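## Task

A yellow foam block lies on the floor beneath one of the desks. Place it on the top surface of that same desk, resting directly on the desk and not on any other object there. It must stay there without the robot holding it. The robot must not fall over or finish leaning, or the task fails.

## Robot and tools

ROBOT. A Hello Robot Stretch 4 in a physics simulator: an omni-wheel base, a vertical mast carrying a lift, one telescoping arm that reaches forward, a three-joint wrist (yaw, pitch, roll) and a two-finger gripper with bendy steel fingers. It stands about 1.6 m tall; the base rim lies within 0.23 m of the base origin. There is only one arm, so every joint target goes in one shared dict.

FRAMES. Base frame: origin on the floor below the base centre, x ahead, y to the left, z up. hand_pose is reported in this frame and marks a point between the open fingertips (link pinch); its printed value may be slightly off. With all wrist joints at 0 the hand axes line up with the base axes. The odometry frame is where the base frame was when the scene began.

execute_actions(actions, cameras). actions is a list holding one action, or empty to just read state and pictures. An action may contain base, joints, or both, plus optional pace and contact_limits; or it contains end_of_arm by itself. All motions in it start at once and may finish at different moments.
- base: exactly one key, each a relative offset from where the base last measured itself: translate_m (metres, forward positive, -2 to 2), strafe_m (metres sideways, left positive, -2 to 2), rotate_rad (radians, counter-clockwise/left positive, -3.2 to 3.2).
- joints: absolute targets by name. lift_m 0 to 1.2 m; arm_m 0 to 0.55 m extension; wrist_yaw_rad -1.134 to 4.276 (0 points ahead, positive turns left, 3.14 is stowed back, over 3.4 the arm may obstruct); wrist_pitch_rad -1.117 to 4.259 (0 level, 1.57 pointing down); wrist_roll_rad -1.117 to 4.259 (0 keeps fingers level side by side, positive turns clockwise viewed from behind); gripper_m -0.038 to 0.141 m fingertip gap (negative means the tips squeeze each other). Done tolerances: lift and arm ±0.004, yaw and roll ±0.02, pitch ±0.05, gripper ±0.004. Out-of-range joint targets get clipped and reported; any other bad value or unknown key rejects the whole call with no motion.
- pace: "slow", "default", "fast", "max". Base top speeds 0.1/0.3/0.4/0.6 m/s and 1/2/3/4 rad/s; with the lift above 0.2 these shrink, down to 0.3 m/s and 1 rad/s at 1.2.
- contact_limits: {"arm_m": x}, x from 0 (gentlest) to 0.75 (firmest), default 0.5; sets how hard the arm may push before stopping.
- end_of_arm: "enable_torque" re-powers wrist or gripper motors that cut out; they then hold in place.
- cameras: list of head_camera, head_left_camera, head_right_camera, wrist_camera or all; omitted/null/all gives every camera, [] gives none. A pictures line lists the order of returned images.
No action runs beyond 15 s. Joints or base left out of an action may keep pushing toward older targets. Start of scene: sending lift_m 0.4 with wrist_yaw_rad 0 unfolds the wrist.

wait(seconds): 0 to 10; commands nothing, returns state and images. zoom_image(camera, region): region [x0, y0, x1, y1] in pixels of that camera's latest full image, at most 504x504. Image sizes: head_camera 420x560, fisheye head_left/right 420x672, wrist_camera 616x392. read_manual(section) returns only licence text. finished_scene(scene) ends the current scene, given its number, irreversibly, and reports success and the next task.

RESULT LINES. base_status and joint_status: done; off_target (resting short, maybe still pushing); contact_stop_at_<key> (hit something; that part may go slack, a slack lift can sag, slack wheels can roll); limit_stop_at_<name>, e.g. own_body (self-collision guard, often when pitch is below -0.2 with roll beyond -0.4 or 4) or tilt (leaning over 6 degrees; lift, arm, wheels go slack until upright); time_out; torque_fault (wrist motor went limp, send enable_torque). After a stop the old target is dropped. on_its_own reports uncommanded things; its "held at" is a target, not a position. joint_positions gives current joint values. lidar_m: 12 distances in metres, 30-degree sectors counter-clockwise starting ahead (4th left, 7th behind, 10th right); "-" means nothing or closer than 0.25 m; it sees from about 0.15 m up, so desk tops show, but misses clear objects and thin legs. wrist_depth_mm: 7x7 grid of median depths, 100 to 2000 mm, includes the robot's own body. base_odometry counts wheel turns (slip counts); heading -3.142 to 3.142. If turned_by_wheels and turned_by_imu disagree by over about 0.1 rad, something was hit or slipped. base_tilt in degrees, forward and right positive, with a fixed offset up to about 1.5. motor_effort: percent of maximum, bracket is the peak of the last action; wheel positive means turning right. A clear change in gripper effort (at commanded gap 0 or above) signals a firm grip; neither the gap reading nor done proves a hold.

GRIPPING. Command a gap smaller than the object; the further below, the harder the squeeze and the more the object is pulled toward the wrist. Fingertips pressed on a surface can jam; raise the lift.

AVOID. Dropping, slamming or shoving objects hard; tipping, which is easier when driving or turning with over 1 kg held and arm_m above 0.2 at fast paces, or pushing and pulling with the gripper high or contact limit high; pressing the gripper into things so the wrist faults; leaving anything the robot must hold up at the end. Occasionally a loose object may get nudged by itself. Fewer seconds of robot motion is better.

Each tool is called after ">>>" in YAML: its name, and indented under it one key for each argument.

## Session

>>> execute_actions:
  actions: []

Scene clock: 0.00 s.
base_odometry: x=+0.000 y=+0.000 heading=+0.000 (m, m, rad; odometry frame)
turned_by_wheels: +0.000 (rad since the last result)
turned_by_imu: +0.000 (rad since the last result)
base_tilt: forward=+0.1 right=-0.6 (deg)
lidar_m: 1.72 1.76 0.91 0.72 0.71 0.79 1.26 1.65 1.23 1.01 1.00 1.06
base_status: not commanded
joint_positions: lift_m=+0.147 arm_m=+0.002 wrist_yaw_rad=+3.118 wrist_pitch_rad=-0.010 wrist_roll_rad=-0.019 gripper_m=+0.057
joint_status: not commanded
motor_effort: lift_m=+21 arm_m=+0 wrist_yaw_rad=-1 wrist_pitch_rad=-6 wrist_roll_rad=+1 gripper_m=-1 wheel_0=+0 wheel_1=+0 wheel_2=+1 (%)
hand_pose: x=-0.1130 y=+0.0943 z=+0.3282 quat_wxyz=(+0.012, +0.005, -0.010, +1.000) (m; base frame)
wrist_depth_mm: - 140 - 1756 1138 820 676 / - 121 150 1808 1138 831 683 / - 120 152 1808 1182 842 676 / - 141 218 1863 1182 854 683 / 213 1618 - 1756 1118 854 683 / 232 1229 219 1138 200 831 707 / 226 842 798 139 788 715 691
pictures: head_camera, head_left_camera, head_right_camera, wrist_camera
Images, in order (width x height): head_camera 420x560, head_left_camera 420x672, head_right_camera 420x672, wrist_camera 616x392.

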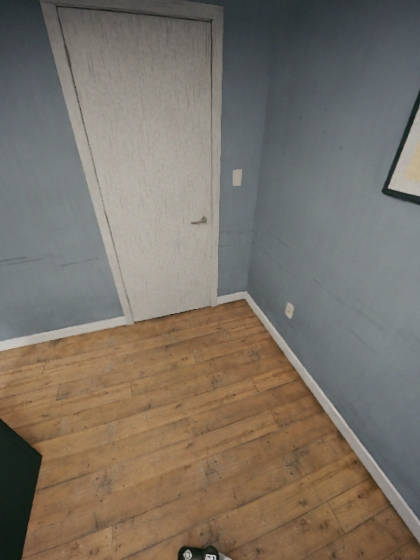

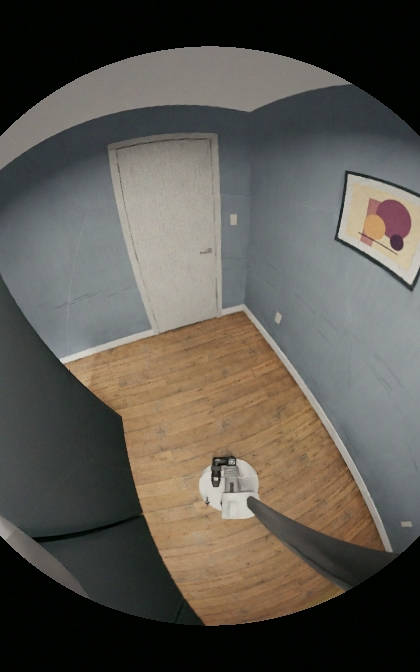

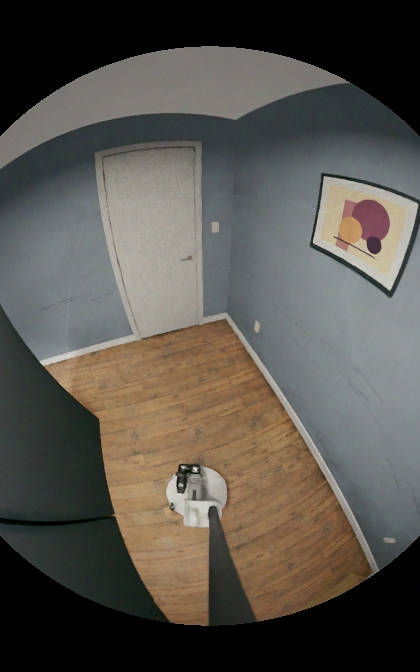

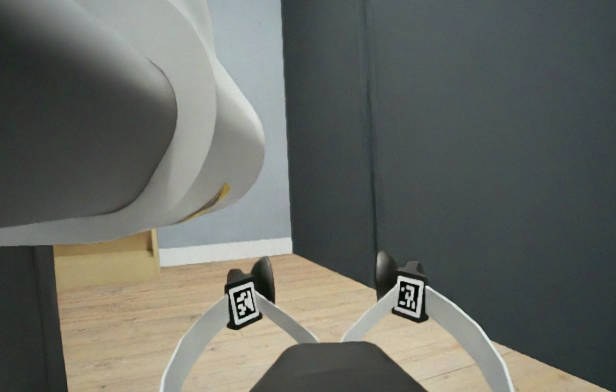

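>>> execute_actions:
  actions:
    - {"base":{"rotate_rad":-2.9},"pace":"fast"}

Scene clock: 2.33 s.
base_odometry: x=+0.000 y=+0.000 heading=-2.900 (m, m, rad; odometry frame)
turned_by_wheels: -2.900 (rad since the last result)
turned_by_imu: -2.815 (rad since the last result)
base_tilt: forward=+0.1 right=-0.5 (deg)
lidar_m: 1.64 1.61 1.05 0.99 1.01 1.31 1.77 1.82 0.77 0.71 0.72 0.93
base_status: done
joint_positions: lift_m=+0.147 arm_m=+0.002 wrist_yaw_rad=+3.118 wrist_pitch_rad=-0.010 wrist_roll_rad=-0.019 gripper_m=+0.057
joint_status: not commanded
motor_effort: lift_m=+21(21) arm_m=-1(2) wrist_yaw_rad=-1(0) wrist_pitch_rad=-5(5) wrist_roll_rad=+2(0) gripper_m=-1(1) wheel_0=+2(14) wheel_1=+2(16) wheel_2=+1(12) (%)
hand_pose: x=-0.1130 y=+0.0943 z=+0.3282 quat_wxyz=(+0.012, +0.005, -0.010, +1.000) (m; base frame)
wrist_depth_mm: - 140 1808 1863 1921 1537 1138 / - 121 151 1808 1863 1576 1138 / - 120 153 1808 1921 1576 1160 / - 141 218 1863 1983 1618 1160 / 213 1756 1863 1808 1863 1537 1182 / 231 1229 219 1138 200 1060 1025 / 226 842 809 140 788 707 732
pictures: head_camera, head_left_camera, head_right_camera, wrist_camera
Images, in order (width x height): head_camera 420x560, head_left_camera 420x672, head_right_camera 420x672, wrist_camera 616x392.

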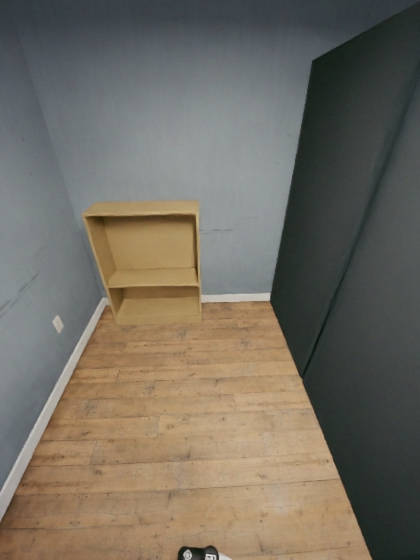

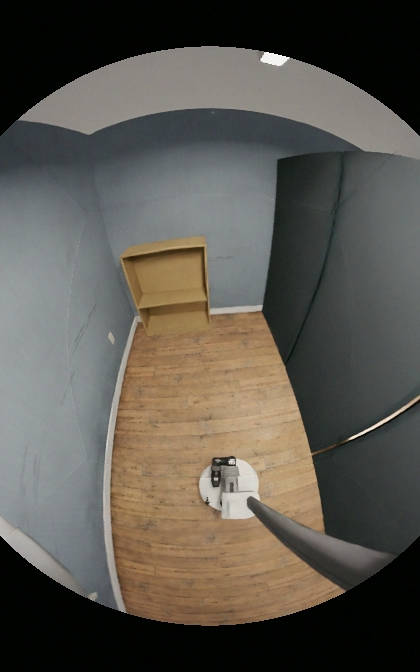

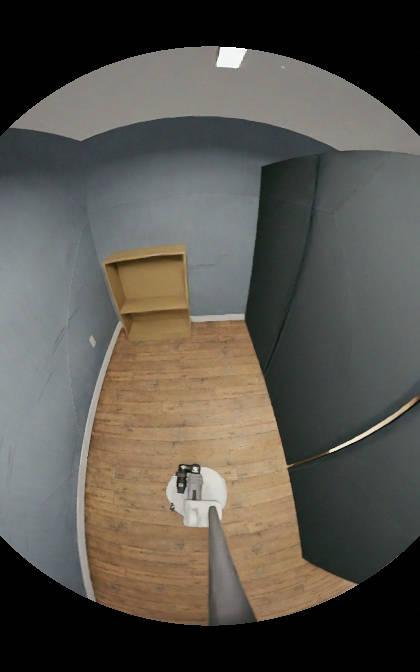

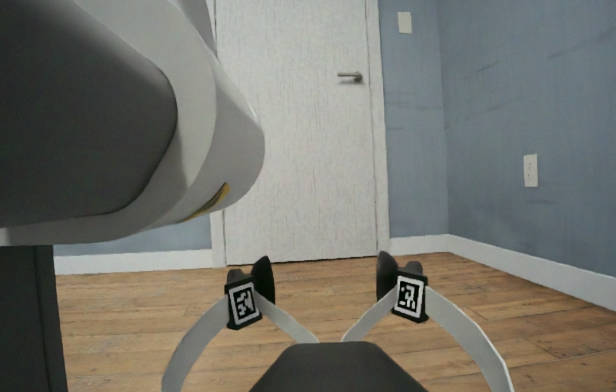

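>>> execute_actions:
  actions:
    - {"base":{"translate_m":-1.15},"pace":"max"}
  cameras: []

>>> execute_actions:
  actions:
    - {"base":{"rotate_rad":-1.62},"pace":"fast"}
  cameras: ["head_camera","head_left_camera"]

Scene clock: 5.83 s.
base_odometry: x=+1.117 y=+0.275 heading=-2.900 (m, m, rad; odometry frame)
turned_by_wheels: -0.001 (rad since the last result)
turned_by_imu: -0.001 (rad since the last result)
base_tilt: forward=+0.1 right=-0.5 (deg)
lidar_m: 2.36 1.41 0.92 0.85 0.90 0.68 0.63 0.65 0.84 1.90 0.87 1.09
base_status: done
joint_positions: lift_m=+0.147 arm_m=+0.002 wrist_yaw_rad=+3.118 wrist_pitch_rad=-0.010 wrist_roll_rad=-0.019 gripper_m=+0.057
joint_status: not commanded
motor_effort: lift_m=+21(21) arm_m=-1(1) wrist_yaw_rad=+0(0) wrist_pitch_rad=-5(5) wrist_roll_rad=+0(1) gripper_m=-5(0) wheel_0=-4(12) wheel_1=-6(16) wheel_2=+0(17) (%)
hand_pose: x=-0.1130 y=+0.0943 z=+0.3282 quat_wxyz=(+0.012, +0.005, -0.010, +1.000) (m; base frame)
wrist_depth_mm: - 139 741 759 768 788 831 / - 121 151 768 778 798 831 / - 120 153 768 778 809 842 / - 141 217 759 788 798 842 / 213 732 750 768 778 809 842 / 231 741 218 778 200 798 831 / 225 732 759 139 788 715 732
pictures: none
No camera images: the call's "cameras" was empty. Leave "cameras" out to get every camera's image.

Scene clock: 7.60 s.
base_odometry: x=+1.117 y=+0.275 heading=+1.764 (m, m, rad; odometry frame)
turned_by_wheels: -1.619 (rad since the last result)
turned_by_imu: -1.572 (rad since the last result)
base_tilt: forward=+0.1 right=-0.6 (deg)
lidar_m: 1.73 0.89 1.06 2.21 1.48 0.96 0.87 0.89 0.68 0.63 0.63 0.84
base_status: done
joint_positions: lift_m=+0.147 arm_m=+0.002 wrist_yaw_rad=+3.118 wrist_pitch_rad=-0.010 wrist_roll_rad=-0.019 gripper_m=+0.057
joint_status: not commanded
motor_effort: lift_m=+20(21) arm_m=+0(1) wrist_yaw_rad=-1(1) wrist_pitch_rad=-5(5) wrist_roll_rad=+0(1) gripper_m=+0(5) wheel_0=+5(12) wheel_1=+5(17) wheel_2=+2(12) (%)
hand_pose: x=-0.1130 y=+0.0943 z=+0.3282 quat_wxyz=(+0.012, +0.005, -0.010, +1.000) (m; base frame)
wrist_depth_mm: - 139 960 991 1025 1060 1098 / - 121 151 991 1042 1060 1098 / - 120 153 991 1025 1060 1098 / - 141 219 1008 1042 1060 1098 / 213 960 976 1008 1042 1078 1118 / 231 946 218 991 200 1042 1008 / 225 842 809 139 788 707 732
pictures: head_camera, head_left_camera
Images, in order (width x height): head_camera 420x560, head_left_camera 420x672.

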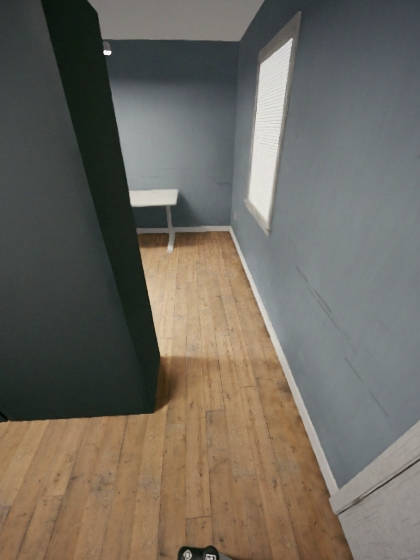

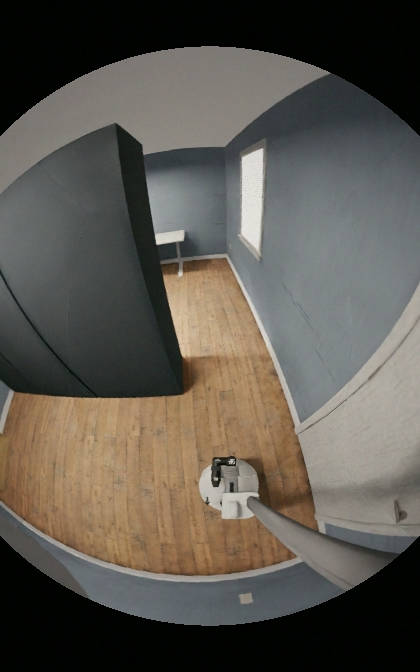

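>>> execute_actions:
  actions:
    - {"base":{"translate_m":2.0},"joints":{"lift_m":0.4,"wrist_yaw_rad":0},"pace":"max"}
  cameras: []

>>> execute_actions:
  actions:
    - {"base":{"rotate_rad":0.9},"joints":{"wrist_pitch_rad":0.5,"gripper_m":0.14},"pace":"fast"}

Scene clock: 12.57 s.
base_odometry: x=+0.732 y=+2.237 heading=+1.764 (m, m, rad; odometry frame)
turned_by_wheels: +0.001 (rad since the last result)
turned_by_imu: -0.001 (rad since the last result)
base_tilt: forward=+0.1 right=-0.6 (deg)
lidar_m: 1.03 1.22 1.43 2.56 1.11 0.87 2.84 0.67 0.43 0.35 0.36 0.44
base_status: done
joint_positions: lift_m=+0.400 arm_m=+0.002 wrist_yaw_rad=+0.000 wrist_pitch_rad=-0.010 wrist_roll_rad=-0.019 gripper_m=+0.057
joint_status: all done
motor_effort: lift_m=+21(26) arm_m=-1(1) wrist_yaw_rad=-2(7) wrist_pitch_rad=-5(6) wrist_roll_rad=+0(1) gripper_m=-4(5) wheel_0=+2(12) wheel_1=+4(11) wheel_2=+3(17) (%)
hand_pose: x=+0.4618 y=-0.0873 z=+0.5811 quat_wxyz=(+1.000, -0.010, -0.005, +0.000) (m; base frame)
wrist_depth_mm: 1537 1537 1618 1618 778 430 338 / 1499 1537 1618 1661 798 477 355 / 1499 1576 1576 1661 820 488 364 / 1160 1576 1618 1618 854 496 368 / 1576 1576 1618 1661 778 500 370 / 1537 1576 218 1618 200 473 373 / 1229 1308 1308 139 741 424 379
pictures: none
No camera images: the call's "cameras" was empty. Leave "cameras" out to get every camera's image.

Scene clock: 14.40 s.
base_odometry: x=+0.732 y=+2.237 heading=+2.664 (m, m, rad; odometry frame)
turned_by_wheels: +0.899 (rad since the last result)
turned_by_imu: +0.873 (rad since the last result)
base_tilt: forward=+0.1 right=-0.5 (deg)
lidar_m: 1.28 2.18 1.44 0.85 1.07 0.85 0.46 0.33 0.36 0.39 0.69 1.20
base_status: done
joint_positions: lift_m=+0.400 arm_m=+0.002 wrist_yaw_rad=+0.000 wrist_pitch_rad=+0.502 wrist_roll_rad=-0.019 gripper_m=+0.140
joint_status: all done
motor_effort: lift_m=+21(21) arm_m=-1(1) wrist_yaw_rad=+0(1) wrist_pitch_rad=-3(4) wrist_roll_rad=+0(0) gripper_m=+1(3) wheel_0=-4(10) wheel_1=-4(13) wheel_2=-1(13) (%)
hand_pose: x=+0.4263 y=-0.0874 z=+0.4395 quat_wxyz=(+0.969, -0.009, +0.248, +0.002) (m; base frame)
wrist_depth_mm: - - - - 1756 1397 1281 / - - - - 1756 1464 1336 / 1618 1618 1499 1464 1430 1308 1366 / 1205 1182 1160 1118 1118 1078 1060 / 946 946 931 917 904 878 854 / 788 759 723 768 707 683 723 / 683 668 683 138 661 634 627
pictures: head_camera, head_left_camera, head_right_camera, wrist_camera
Images, in order (width x height): head_camera 420x560, head_left_camera 420x672, head_right_camera 420x672, wrist_camera 616x392.

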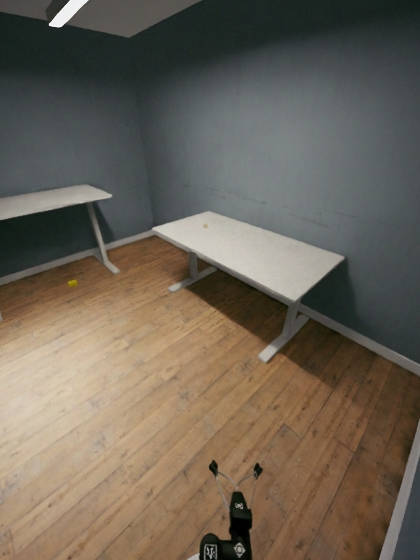

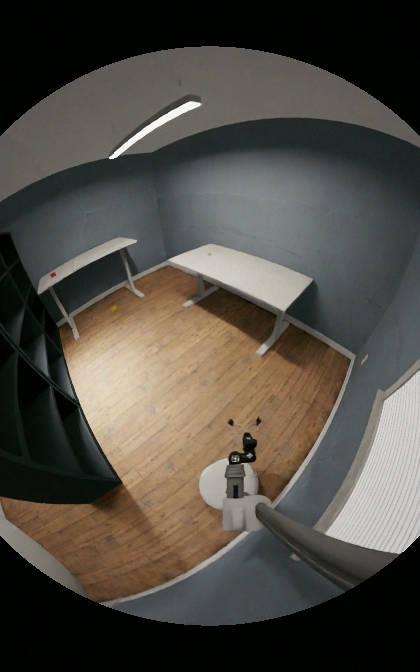

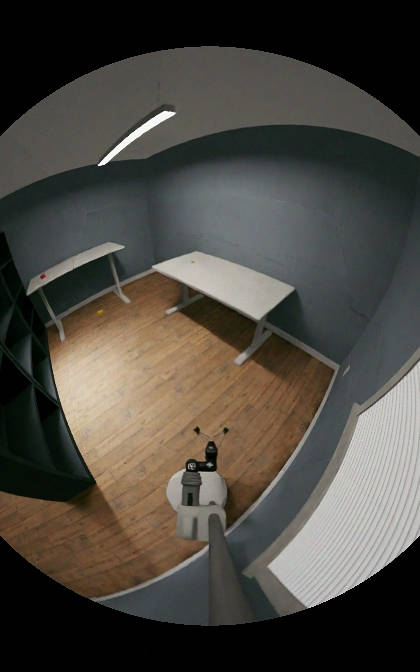

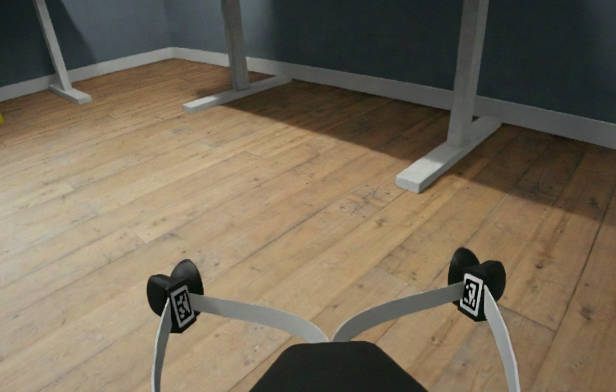

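>>> execute_actions:
  actions:
    - {"base":{"rotate_rad":0.66},"joints":{"lift_m":0.19},"pace":"fast"}
  cameras: []

>>> execute_actions:
  actions:
    - {"base":{"translate_m":1.8},"pace":"max"}

Scene clock: 16.10 s.
base_odometry: x=+0.732 y=+2.237 heading=-2.960 (m, m, rad; odometry frame)
turned_by_wheels: +0.659 (rad since the last result)
turned_by_imu: +0.640 (rad since the last result)
base_tilt: forward=+0.1 right=-0.6 (deg)
lidar_m: 2.56 1.17 0.87 2.85 0.68 0.43 0.35 0.36 0.42 0.87 1.20 1.35
base_status: done
joint_positions: lift_m=+0.190 arm_m=+0.002 wrist_yaw_rad=+0.000 wrist_pitch_rad=+0.502 wrist_roll_rad=-0.019 gripper_m=+0.140
joint_status: all done
motor_effort: lift_m=+19(19) arm_m=-1(0) wrist_yaw_rad=-1(2) wrist_pitch_rad=-3(4) wrist_roll_rad=+1(0) gripper_m=+0(3) wheel_0=-3(9) wheel_1=-4(13) wheel_2=-1(12) (%)
hand_pose: x=+0.4263 y=-0.0874 z=+0.2296 quat_wxyz=(+0.969, -0.009, +0.248, +0.002) (m; base frame)
wrist_depth_mm: 1708 - - - - - 1661 / 1499 1618 1499 1397 1366 1336 1308 / 1078 1042 1008 976 931 917 904 / 788 778 750 741 723 707 691 / 621 615 603 597 585 564 564 / 517 492 473 496 462 445 469 / 452 436 436 138 424 410 407
pictures: none
No camera images: the call's "cameras" was empty. Leave "cameras" out to get every camera's image.

Scene clock: 20.60 s.
base_odometry: x=-1.038 y=+1.912 heading=-2.959 (m, m, rad; odometry frame)
turned_by_wheels: +0.001 (rad since the last result)
turned_by_imu: +0.000 (rad since the last result)
base_tilt: forward=+0.1 right=-0.6 (deg)
lidar_m: 0.79 0.79 1.00 0.93 0.95 1.19 2.14 1.43 0.89 0.81 0.83 0.91
base_status: done
joint_positions: lift_m=+0.190 arm_m=+0.002 wrist_yaw_rad=+0.000 wrist_pitch_rad=+0.502 wrist_roll_rad=-0.019 gripper_m=+0.140
joint_status: not commanded
motor_effort: lift_m=+19(19) arm_m=-1(1) wrist_yaw_rad=-1(1) wrist_pitch_rad=-4(4) wrist_roll_rad=+1(1) gripper_m=-2(0) wheel_0=+3(12) wheel_1=+5(13) wheel_2=+3(18) (%)
hand_pose: x=+0.4263 y=-0.0874 z=+0.2296 quat_wxyz=(+0.969, -0.009, +0.248, +0.002) (m; base frame)
wrist_depth_mm: 1138 1160 1205 1255 1255 1336 1397 / 1205 1229 1281 1308 1229 1308 1308 / 1078 1042 991 960 931 878 904 / 798 778 759 741 723 707 691 / 621 615 603 597 580 569 564 / 512 492 473 496 462 449 466 / 449 433 436 137 424 413 410
pictures: head_camera, head_left_camera, head_right_camera, wrist_camera
Images, in order (width x height): head_camera 420x560, head_left_camera 420x672, head_right_camera 420x672, wrist_camera 616x392.

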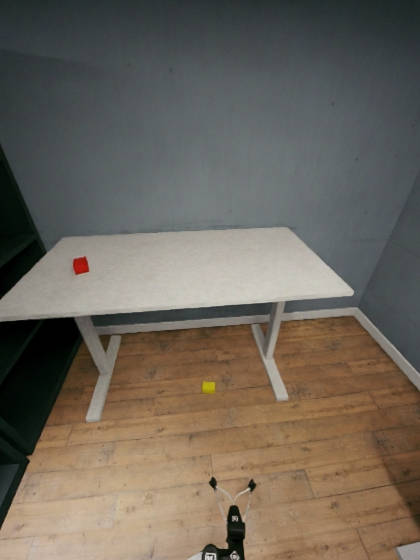

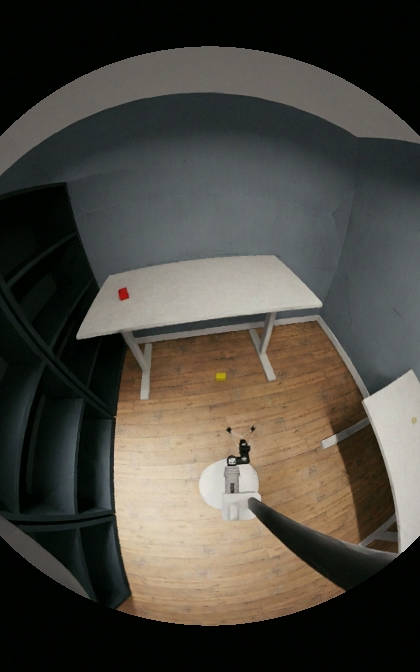

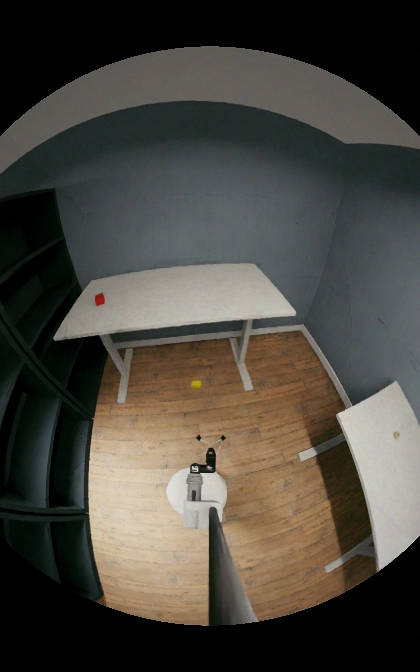

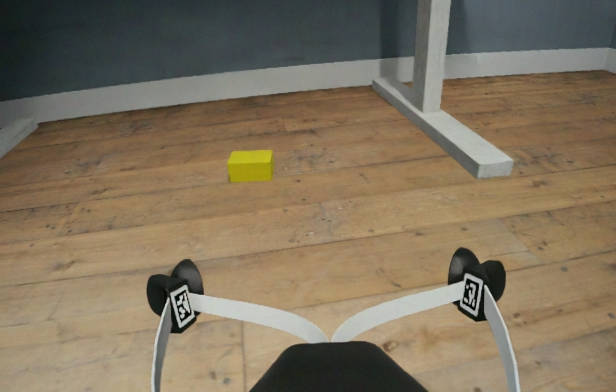

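>>> execute_actions:
  actions:
    - {"base":{"strafe_m":0.11},"joints":{"lift_m":0.05,"arm_m":0.25},"pace":"fast"}
  cameras: []

>>> execute_actions:
  actions:
    - {"base":{"translate_m":0.15},"pace":"fast"}
  cameras: ["head_camera","wrist_camera"]

Scene clock: 22.33 s.
base_odometry: x=-1.018 y=+1.804 heading=-2.959 (m, m, rad; odometry frame)
turned_by_wheels: +0.000 (rad since the last result)
turned_by_imu: +0.000 (rad since the last result)
base_tilt: forward=+0.1 right=-0.6 (deg)
lidar_m: 0.77 0.78 0.93 0.83 0.85 1.05 2.16 2.16 1.03 0.91 0.93 0.88
base_status: done
joint_positions: lift_m=+0.050 arm_m=+0.249 wrist_yaw_rad=+0.000 wrist_pitch_rad=+0.502 wrist_roll_rad=-0.019 gripper_m=+0.140
joint_status: all done
motor_effort: lift_m=+19(20) arm_m=+6(8) wrist_yaw_rad=-2(0) wrist_pitch_rad=-4(5) wrist_roll_rad=+0(0) gripper_m=-1(0) wheel_0=-2(13) wheel_1=+2(14) wheel_2=+0(2) (%)
hand_pose: x=+0.6728 y=-0.0874 z=+0.0896 quat_wxyz=(+0.969, -0.009, +0.248, +0.003) (m; base frame)
wrist_depth_mm: 931 946 991 1008 1042 1060 1118 / 946 976 960 891 866 768 798 / 691 661 634 539 597 591 574 / 508 492 480 469 459 449 439 / 397 392 384 382 375 364 357 / 325 315 300 319 294 285 301 / 286 277 278 138 270 263 260
pictures: none
No camera images: the call's "cameras" was empty. Leave "cameras" out to get every camera's image.

Scene clock: 23.83 s.
base_odometry: x=-1.166 y=+1.776 heading=-2.959 (m, m, rad; odometry frame)
turned_by_wheels: +0.001 (rad since the last result)
turned_by_imu: +0.000 (rad since the last result)
base_tilt: forward=+0.1 right=-0.6 (deg)
lidar_m: 0.64 0.63 0.80 0.86 0.88 1.09 2.30 1.58 1.00 0.89 1.70 0.72
base_status: done
joint_positions: lift_m=+0.050 arm_m=+0.249 wrist_yaw_rad=+0.000 wrist_pitch_rad=+0.502 wrist_roll_rad=-0.019 gripper_m=+0.140
joint_status: not commanded
motor_effort: lift_m=+18(19) arm_m=+6(6) wrist_yaw_rad=-1(3) wrist_pitch_rad=-4(4) wrist_roll_rad=+0(1) gripper_m=-3(1) wheel_0=+3(11) wheel_1=+6(10) wheel_2=-1(14) (%)
hand_pose: x=+0.6728 y=-0.0874 z=+0.0896 quat_wxyz=(+0.969, -0.009, +0.248, +0.003) (m; base frame)
wrist_depth_mm: 798 831 866 878 904 960 569 / 842 854 878 891 866 778 597 / 691 661 634 615 597 585 554 / 508 496 480 407 459 449 442 / 397 389 384 379 373 362 357 / 329 314 300 317 294 282 301 / 286 277 279 137 270 262 259
pictures: head_camera, wrist_camera
Images, in order (width x height): head_camera 420x560, wrist_camera 616x392.

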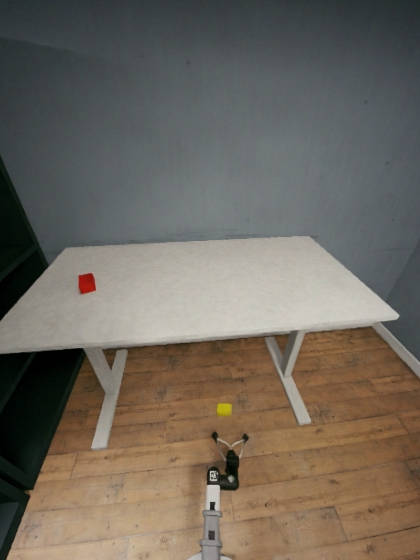

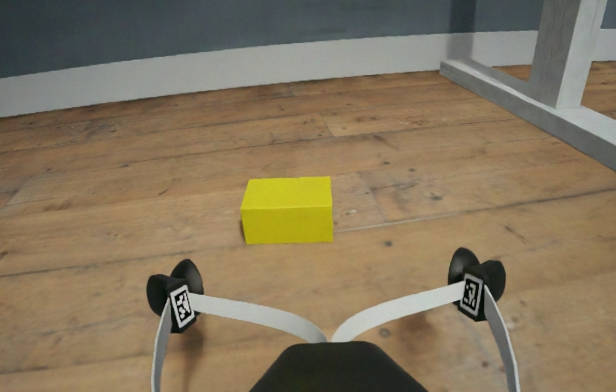

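>>> execute_actions:
  actions:
    - {"base":{"strafe_m":0.03},"joints":{"lift_m":0.002,"arm_m":0.36,"wrist_pitch_rad":0.53},"pace":"fast"}
  cameras: ["head_camera","wrist_camera"]

Scene clock: 25.17 s.
base_odometry: x=-1.160 y=+1.747 heading=-2.958 (m, m, rad; odometry frame)
turned_by_wheels: +0.000 (rad since the last result)
turned_by_imu: +0.000 (rad since the last result)
base_tilt: forward=+0.1 right=-0.6 (deg)
lidar_m: 0.63 0.63 0.80 0.83 0.85 1.04 2.31 1.63 1.02 0.93 1.72 0.72
base_status: done
joint_positions: lift_m=+0.002 arm_m=+0.359 wrist_yaw_rad=+0.000 wrist_pitch_rad=+0.532 wrist_roll_rad=-0.019 gripper_m=+0.140
joint_status: all done
motor_effort: lift_m=+19(18) arm_m=+6(7) wrist_yaw_rad=-2(0) wrist_pitch_rad=-4(4) wrist_roll_rad=+0(0) gripper_m=+0(0) wheel_0=-3(12) wheel_1=+4(17) wheel_2=+0(2) (%)
hand_pose: x=+0.7785 y=-0.0874 z=+0.0341 quat_wxyz=(+0.965, -0.009, +0.263, +0.003) (m; base frame)
wrist_depth_mm: 715 723 750 778 809 809 831 / 715 723 683 647 627 609 564 / 508 492 473 462 445 436 430 / 382 373 362 274 334 340 334 / 304 301 296 264 273 278 276 / 253 243 233 245 228 220 233 / 222 214 216 138 210 204 205
pictures: head_camera, wrist_camera
Images, in order (width x height): head_camera 420x560, wrist_camera 616x392.

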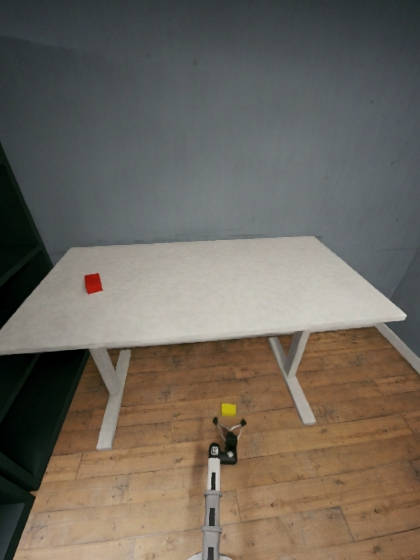

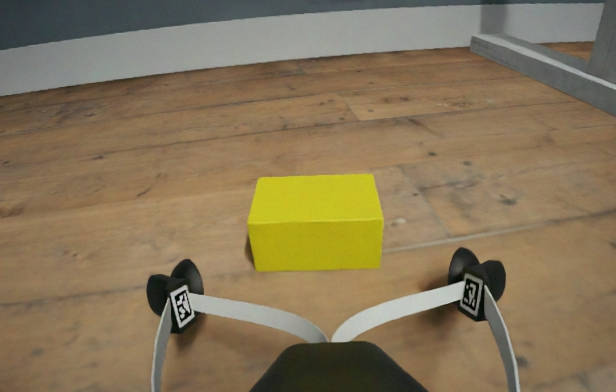

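>>> execute_actions:
  actions:
    - {"joints":{"arm_m":0.435}}
  cameras: ["head_camera","wrist_camera"]

Scene clock: 26.37 s.
base_odometry: x=-1.160 y=+1.747 heading=-2.958 (m, m, rad; odometry frame)
turned_by_wheels: +0.000 (rad since the last result)
turned_by_imu: +0.000 (rad since the last result)
base_tilt: forward=+0.0 right=-0.6 (deg)
lidar_m: 0.61 0.63 0.78 0.81 0.83 1.04 2.32 1.65 1.02 0.93 1.73 0.71
base_status: not commanded
joint_positions: lift_m=+0.002 arm_m=+0.434 wrist_yaw_rad=+0.000 wrist_pitch_rad=+0.532 wrist_roll_rad=-0.019 gripper_m=+0.140
joint_status: all done
motor_effort: lift_m=+19(19) arm_m=+6(5) wrist_yaw_rad=-1(2) wrist_pitch_rad=-4(4) wrist_roll_rad=+0(0) gripper_m=+1(1) wheel_0=-2(2) wheel_1=+4(4) wheel_2=+0(0) (%)
hand_pose: x=+0.8535 y=-0.0874 z=+0.0341 quat_wxyz=(+0.965, -0.009, +0.263, +0.003) (m; base frame)
wrist_depth_mm: 647 668 691 707 741 750 778 / 661 676 683 647 627 609 559 / 508 488 469 459 445 433 427 / 382 373 362 355 347 340 334 / 304 300 286 224 273 277 276 / 253 243 198 190 193 220 231 / 221 214 213 138 203 204 206
pictures: head_camera, wrist_camera
Images, in order (width x height): head_camera 420x560, wrist_camera 616x392.

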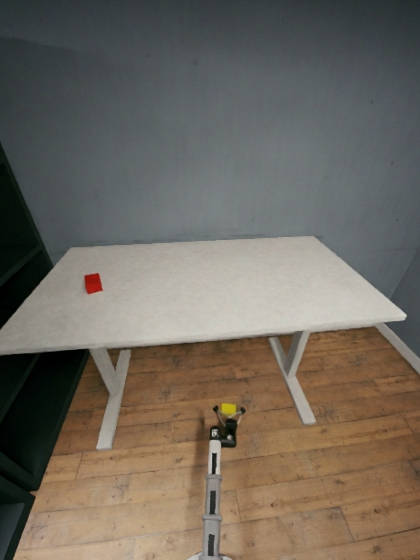

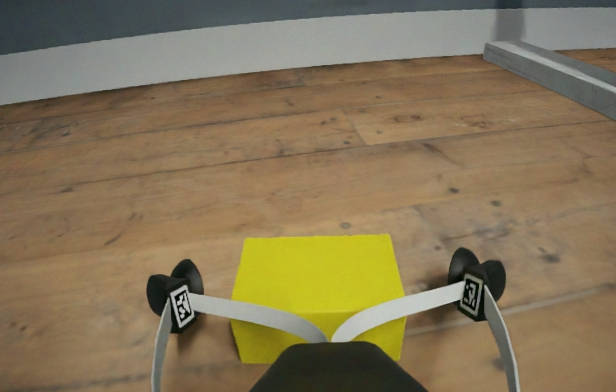

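>>> execute_actions:
  actions:
    - {"joints":{"wrist_pitch_rad":0.565,"arm_m":0.44}}
  cameras: []

>>> execute_actions:
  actions:
    - {"joints":{"gripper_m":0.04}}
  cameras: ["wrist_camera"]

>>> execute_actions:
  actions:
    - {"joints":{"lift_m":0.1,"arm_m":0.3}}
  cameras: ["head_camera","wrist_camera"]

Scene clock: 27.03 s.
base_odometry: x=-1.160 y=+1.747 heading=-2.958 (m, m, rad; odometry frame)
turned_by_wheels: +0.000 (rad since the last result)
turned_by_imu: +0.000 (rad since the last result)
base_tilt: forward=+0.1 right=-0.6 (deg)
lidar_m: 0.62 0.64 0.80 0.82 0.83 1.03 2.32 1.63 1.04 0.93 1.74 0.71
base_status: not commanded
joint_positions: lift_m=+0.002 arm_m=+0.439 wrist_yaw_rad=+0.000 wrist_pitch_rad=+0.566 wrist_roll_rad=-0.019 gripper_m=+0.140
joint_status: all done
motor_effort: lift_m=+19(19) arm_m=+6(8) wrist_yaw_rad=-1(1) wrist_pitch_rad=-2(3) wrist_roll_rad=+0(2) gripper_m=+2(2) wheel_0=-2(2) wheel_1=+4(4) wheel_2=+0(0) (%)
hand_pose: x=+0.8533 y=-0.0874 z=+0.0256 quat_wxyz=(+0.960, -0.009, +0.279, +0.003) (m; base frame)
wrist_depth_mm: 640 661 683 707 715 732 750 / 654 634 597 569 554 549 530 / 462 449 433 421 410 402 394 / 355 349 340 332 327 320 315 / 289 285 271 211 225 264 260 / 242 234 194 186 188 211 224 / 213 207 206 137 199 196 199
pictures: none
No camera images: the call's "cameras" was empty. Leave "cameras" out to get every camera's image.

Scene clock: 29.03 s.
base_odometry: x=-1.160 y=+1.747 heading=-2.958 (m, m, rad; odometry frame)
turned_by_wheels: +0.000 (rad since the last result)
turned_by_imu: +0.000 (rad since the last result)
base_tilt: forward=+0.1 right=-0.6 (deg)
lidar_m: 0.63 0.63 0.79 0.82 0.82 1.05 2.31 1.62 1.04 0.92 1.74 0.70
base_status: not commanded
joint_positions: lift_m=+0.002 arm_m=+0.439 wrist_yaw_rad=+0.000 wrist_pitch_rad=+0.567 wrist_roll_rad=-0.019 gripper_m=+0.040
joint_status: all done
motor_effort: lift_m=+19(19) arm_m=+6(6) wrist_yaw_rad=-2(1) wrist_pitch_rad=-4(3) wrist_roll_rad=+1(0) gripper_m=-24(23) wheel_0=-2(3) wheel_1=+4(4) wheel_2=+0(0) (%)
hand_pose: x=+0.8532 y=-0.0874 z=+0.0255 quat_wxyz=(+0.960, -0.009, +0.280, +0.003) (m; base frame)
wrist_depth_mm: 640 661 683 707 723 723 750 / 654 627 591 569 549 539 530 / 462 445 430 418 410 399 394 / 353 345 340 332 325 319 315 / 287 283 272 204 208 264 262 / 241 239 185 177 175 184 222 / 213 204 206 136 186 196 -
pictures: wrist_camera
Images, in order (width x height): wrist_camera 616x392.

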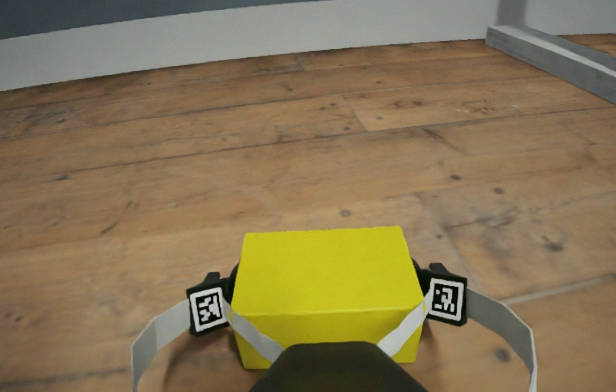

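Scene clock: 30.50 s.
base_odometry: x=-1.160 y=+1.747 heading=-2.958 (m, m, rad; odometry frame)
turned_by_wheels: +0.000 (rad since the last result)
turned_by_imu: +0.000 (rad since the last result)
base_tilt: forward=+0.1 right=-0.6 (deg)
lidar_m: 0.63 0.64 0.81 0.83 0.83 1.04 2.31 1.63 1.02 0.92 1.72 0.71
base_status: not commanded
joint_positions: lift_m=+0.100 arm_m=+0.301 wrist_yaw_rad=+0.000 wrist_pitch_rad=+0.567 wrist_roll_rad=-0.019 gripper_m=+0.041
joint_status: all done
motor_effort: lift_m=+24(24) arm_m=-6(6) wrist_yaw_rad=-1(1) wrist_pitch_rad=-5(5) wrist_roll_rad=+1(1) gripper_m=-24(21) wheel_0=-2(2) wheel_1=+3(3) wheel_2=+0(0) (%)
hand_pose: x=+0.7153 y=-0.0874 z=+0.1230 quat_wxyz=(+0.960, -0.009, +0.280, +0.003) (m; base frame)
wrist_depth_mm: 759 778 820 831 878 891 917 / 798 809 842 854 820 768 654 / 691 668 647 627 615 603 580 / 535 521 508 500 488 480 469 / 433 424 410 204 207 402 392 / 364 362 185 177 175 185 334 / 320 307 309 136 185 297 297
pictures: head_camera, wrist_camera
Images, in order (width x height): head_camera 420x560, wrist_camera 616x392.

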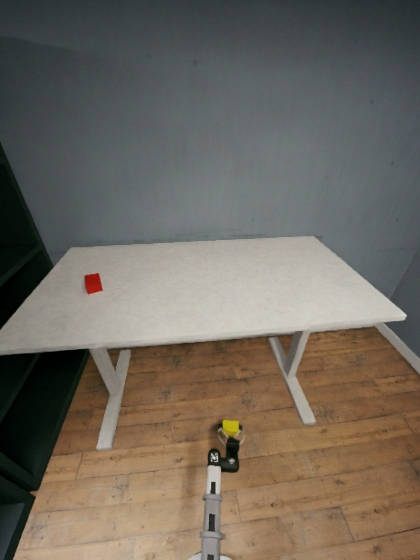

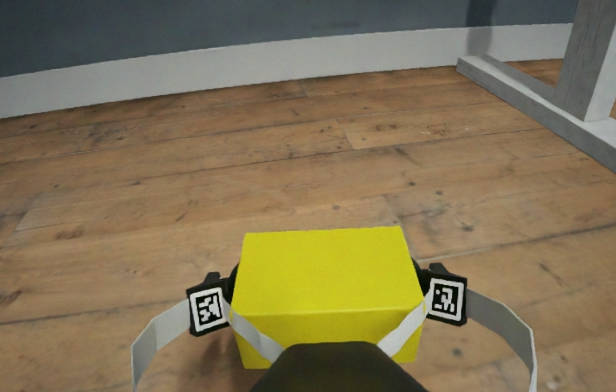

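>>> execute_actions:
  actions:
    - {"joints":{"arm_m":0.02},"pace":"fast"}
  cameras: []

>>> execute_actions:
  actions:
    - {"joints":{"lift_m":1.05},"pace":"fast"}
  cameras: ["head_camera","wrist_camera"]

Scene clock: 32.20 s.
base_odometry: x=-1.160 y=+1.747 heading=-2.958 (m, m, rad; odometry frame)
turned_by_wheels: +0.000 (rad since the last result)
turned_by_imu: +0.000 (rad since the last result)
base_tilt: forward=+0.1 right=-0.6 (deg)
lidar_m: 0.62 0.63 0.80 0.82 0.84 1.02 2.31 1.64 1.04 0.91 1.74 0.72
base_status: not commanded
joint_positions: lift_m=+0.100 arm_m=+0.021 wrist_yaw_rad=+0.000 wrist_pitch_rad=+0.567 wrist_roll_rad=-0.019 gripper_m=+0.041
joint_status: all done
motor_effort: lift_m=+24(24) arm_m=-6(8) wrist_yaw_rad=-1(2) wrist_pitch_rad=-6(6) wrist_roll_rad=+0(0) gripper_m=-22(23) wheel_0=-2(2) wheel_1=+4(4) wheel_2=+0(0) (%)
hand_pose: x=+0.4352 y=-0.0875 z=+0.1229 quat_wxyz=(+0.960, -0.009, +0.280, +0.003) (m; base frame)
wrist_depth_mm: 976 1008 1060 1078 1118 931 1138 / 991 946 904 866 842 768 768 / 699 668 647 634 621 603 603 / 535 525 512 504 492 484 473 / 436 433 413 204 208 402 394 / 366 364 185 177 175 185 336 / 324 309 312 136 186 298 298
pictures: none
No camera images: the call's "cameras" was empty. Leave "cameras" out to get every camera's image.

Scene clock: 35.67 s.
base_odometry: x=-1.160 y=+1.747 heading=-2.958 (m, m, rad; odometry frame)
turned_by_wheels: +0.000 (rad since the last result)
turned_by_imu: +0.000 (rad since the last result)
base_tilt: forward=+0.1 right=-0.6 (deg)
lidar_m: 0.63 0.63 0.79 0.82 0.84 1.05 2.32 1.65 1.03 0.91 1.74 0.71
base_status: not commanded
joint_positions: lift_m=+1.050 arm_m=+0.021 wrist_yaw_rad=+0.000 wrist_pitch_rad=+0.567 wrist_roll_rad=-0.019 gripper_m=+0.041
joint_status: all done
motor_effort: lift_m=+23(25) arm_m=-6(6) wrist_yaw_rad=-1(0) wrist_pitch_rad=-6(6) wrist_roll_rad=+0(1) gripper_m=-20(22) wheel_0=-2(2) wheel_1=+4(4) wheel_2=+0(0) (%)
hand_pose: x=+0.4352 y=-0.0875 z=+1.0730 quat_wxyz=(+0.960, -0.009, +0.280, +0.003) (m; base frame)
wrist_depth_mm: 991 1008 1060 1098 1138 1160 1229 / 1008 946 904 866 831 820 820 / 699 676 647 640 615 609 597 / 535 525 512 508 517 976 1708 / 469 1430 1430 204 208 1618 1661 / 1025 1537 185 177 175 184 1397 / 1281 1281 1281 136 186 1255 1229
pictures: head_camera, wrist_camera
Images, in order (width x height): head_camera 420x560, wrist_camera 616x392.

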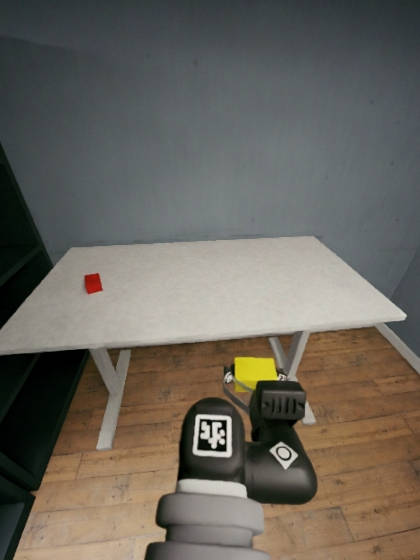

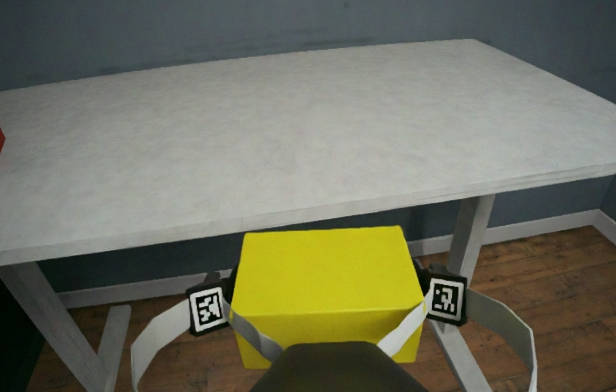

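>>> execute_actions:
  actions:
    - {"joints":{"arm_m":0.42,"lift_m":1.0},"pace":"fast"}
  cameras: []

>>> execute_actions:
  actions:
    - {"joints":{"lift_m":0.958},"pace":"slow"}
  cameras: ["head_camera","wrist_camera"]

Scene clock: 37.73 s.
base_odometry: x=-1.160 y=+1.747 heading=-2.958 (m, m, rad; odometry frame)
turned_by_wheels: +0.000 (rad since the last result)
turned_by_imu: +0.000 (rad since the last result)
base_tilt: forward=+0.1 right=-0.5 (deg)
lidar_m: 0.64 0.62 0.79 0.82 0.83 1.04 2.30 1.62 1.04 0.92 1.72 0.70
base_status: not commanded
joint_positions: lift_m=+1.000 arm_m=+0.419 wrist_yaw_rad=+0.000 wrist_pitch_rad=+0.567 wrist_roll_rad=-0.019 gripper_m=+0.041
joint_status: all done
motor_effort: lift_m=+19(22) arm_m=+6(7) wrist_yaw_rad=-2(0) wrist_pitch_rad=-5(6) wrist_roll_rad=+0(1) gripper_m=-24(21) wheel_0=-2(2) wheel_1=+4(4) wheel_2=+0(0) (%)
hand_pose: x=+0.8332 y=-0.0874 z=+1.0234 quat_wxyz=(+0.960, -0.009, +0.280, +0.003) (m; base frame)
wrist_depth_mm: 654 683 707 741 759 788 809 / 699 715 732 707 683 676 661 / 585 554 539 521 508 500 492 / 442 433 424 413 407 399 392 / 357 353 340 204 208 330 324 / 301 300 185 176 175 185 278 / 266 254 256 136 186 245 245
pictures: none
No camera images: the call's "cameras" was empty. Leave "cameras" out to get every camera's image.

Scene clock: 38.93 s.
base_odometry: x=-1.160 y=+1.747 heading=-2.958 (m, m, rad; odometry frame)
turned_by_wheels: +0.000 (rad since the last result)
turned_by_imu: +0.000 (rad since the last result)
base_tilt: forward=+0.1 right=-0.6 (deg)
lidar_m: 0.62 0.63 0.78 0.82 0.82 1.03 2.31 1.65 1.03 0.93 1.74 0.70
base_status: not commanded
joint_positions: lift_m=+0.958 arm_m=+0.419 wrist_yaw_rad=+0.000 wrist_pitch_rad=+0.567 wrist_roll_rad=-0.019 gripper_m=+0.041
joint_status: all done
motor_effort: lift_m=+19(19) arm_m=+6(6) wrist_yaw_rad=-1(1) wrist_pitch_rad=-4(4) wrist_roll_rad=+2(2) gripper_m=-21(22) wheel_0=-2(2) wheel_1=+4(4) wheel_2=+0(0) (%)
hand_pose: x=+0.8332 y=-0.0874 z=+0.9815 quat_wxyz=(+0.960, -0.009, +0.280, +0.003) (m; base frame)
wrist_depth_mm: 661 683 715 741 750 778 788 / 676 647 615 591 564 559 549 / 477 459 442 433 421 413 407 / 366 357 349 343 336 329 324 / 297 293 281 204 207 273 270 / 249 248 185 177 175 185 229 / 220 210 212 136 185 203 -
pictures: head_camera, wrist_camera
Images, in order (width x height): head_camera 420x560, wrist_camera 616x392.

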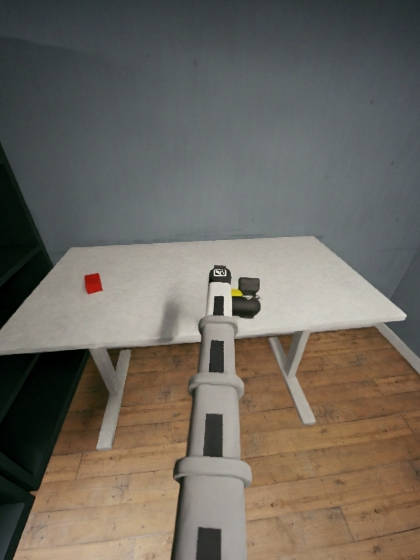

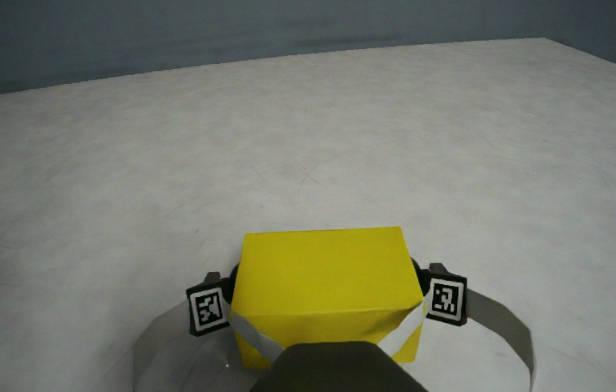

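>>> execute_actions:
  actions:
    - {"joints":{"lift_m":0.953},"pace":"slow"}
  cameras: []

>>> execute_actions:
  actions:
    - {"joints":{"gripper_m":0.14}}
  cameras: []

>>> execute_actions:
  actions:
    - {"joints":{"arm_m":0.1,"lift_m":1.0},"pace":"fast"}
  cameras: ["head_camera","wrist_camera"]

Scene clock: 39.67 s.
base_odometry: x=-1.160 y=+1.747 heading=-2.958 (m, m, rad; odometry frame)
turned_by_wheels: +0.000 (rad since the last result)
turned_by_imu: +0.000 (rad since the last result)
base_tilt: forward=+0.1 right=-0.5 (deg)
lidar_m: 0.62 0.64 0.80 0.82 0.83 1.05 2.29 1.62 1.02 0.92 1.74 0.71
base_status: not commanded
joint_positions: lift_m=+0.953 arm_m=+0.419 wrist_yaw_rad=+0.000 wrist_pitch_rad=+0.567 wrist_roll_rad=-0.019 gripper_m=+0.041
joint_status: all done
motor_effort: lift_m=+18(18) arm_m=+6(6) wrist_yaw_rad=-2(1) wrist_pitch_rad=-5(4) wrist_roll_rad=+2(0) gripper_m=-22(21) wheel_0=-2(2) wheel_1=+4(3) wheel_2=+0(0) (%)
hand_pose: x=+0.8332 y=-0.0874 z=+0.9765 quat_wxyz=(+0.960, -0.009, +0.280, +0.003) (m; base frame)
wrist_depth_mm: 654 683 707 732 759 759 788 / 676 634 597 574 554 539 539 / 466 445 433 421 413 402 397 / 355 347 342 334 327 320 315 / 289 285 273 204 207 267 262 / 243 241 185 177 175 185 223 / 213 204 207 136 185 198 -
pictures: none
No camera images: the call's "cameras" was empty. Leave "cameras" out to get every camera's image.

Scene clock: 41.67 s.
base_odometry: x=-1.160 y=+1.747 heading=-2.958 (m, m, rad; odometry frame)
turned_by_wheels: +0.000 (rad since the last result)
turned_by_imu: +0.000 (rad since the last result)
base_tilt: forward=+0.1 right=-0.6 (deg)
lidar_m: 0.64 0.64 0.79 0.84 0.84 1.04 2.32 1.65 1.04 0.92 1.73 0.70
base_status: not commanded
joint_positions: lift_m=+0.953 arm_m=+0.419 wrist_yaw_rad=+0.000 wrist_pitch_rad=+0.566 wrist_roll_rad=-0.019 gripper_m=+0.140
joint_status: all done
motor_effort: lift_m=+18(18) arm_m=+6(6) wrist_yaw_rad=-2(2) wrist_pitch_rad=-3(5) wrist_roll_rad=+1(1) gripper_m=+2(22) wheel_0=-3(2) wheel_1=+4(4) wheel_2=+0(0) (%)
hand_pose: x=+0.8333 y=-0.0874 z=+0.9766 quat_wxyz=(+0.960, -0.009, +0.279, +0.003) (m; base frame)
wrist_depth_mm: 654 683 715 741 759 759 788 / 676 634 597 574 559 544 544 / 466 449 433 421 410 404 397 / 357 351 342 334 327 322 315 / 290 286 273 213 224 265 263 / 243 235 199 189 190 212 224 / 214 208 207 138 203 198 200
pictures: none
No camera images: the call's "cameras" was empty. Leave "cameras" out to get every camera's image.

Scene clock: 43.40 s.
base_odometry: x=-1.160 y=+1.747 heading=-2.958 (m, m, rad; odometry frame)
turned_by_wheels: +0.000 (rad since the last result)
turned_by_imu: +0.000 (rad since the last result)
base_tilt: forward=+0.1 right=-0.6 (deg)
lidar_m: 0.62 0.63 0.80 0.83 0.84 1.05 2.29 1.65 1.02 0.91 1.75 0.71
base_status: not commanded
joint_positions: lift_m=+1.000 arm_m=+0.101 wrist_yaw_rad=+0.000 wrist_pitch_rad=+0.567 wrist_roll_rad=-0.019 gripper_m=+0.140
joint_status: all done
motor_effort: lift_m=+23(25) arm_m=-6(6) wrist_yaw_rad=-1(2) wrist_pitch_rad=-5(5) wrist_roll_rad=+0(1) gripper_m=-2(2) wheel_0=-2(3) wheel_1=+3(4) wheel_2=+0(0) (%)
hand_pose: x=+0.5153 y=-0.0875 z=+1.0230 quat_wxyz=(+0.960, -0.009, +0.280, +0.003) (m; base frame)
wrist_depth_mm: 904 960 976 1008 1008 1078 1118 / 842 788 741 715 699 683 676 / 580 559 539 480 512 504 496 / 445 436 424 415 413 433 1576 / 377 384 1366 1464 1537 1499 1576 / 1366 1430 1366 1464 1336 1160 1336 / 1008 1255 1281 138 1229 1160 1205
pictures: head_camera, wrist_camera
Images, in order (width x height): head_camera 420x560, wrist_camera 616x392.

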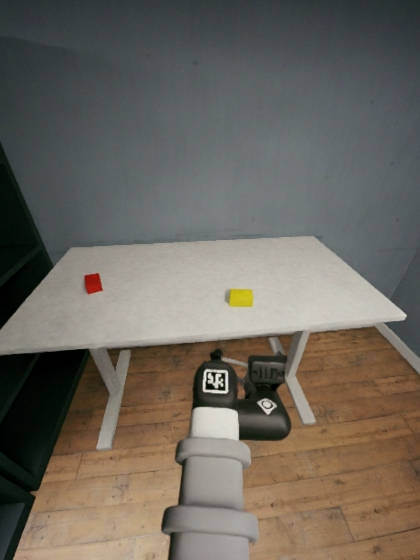

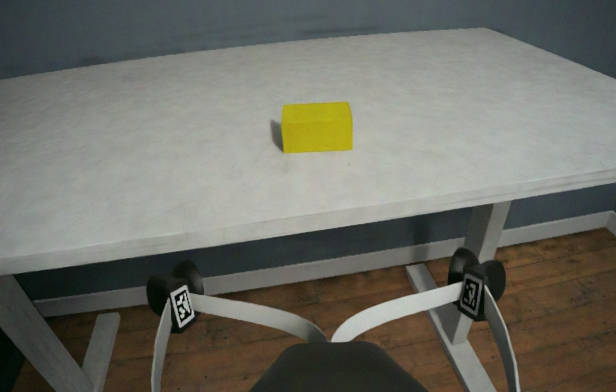

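>>> finished_scene:
  scene: 1

The scene is finished: the task was done.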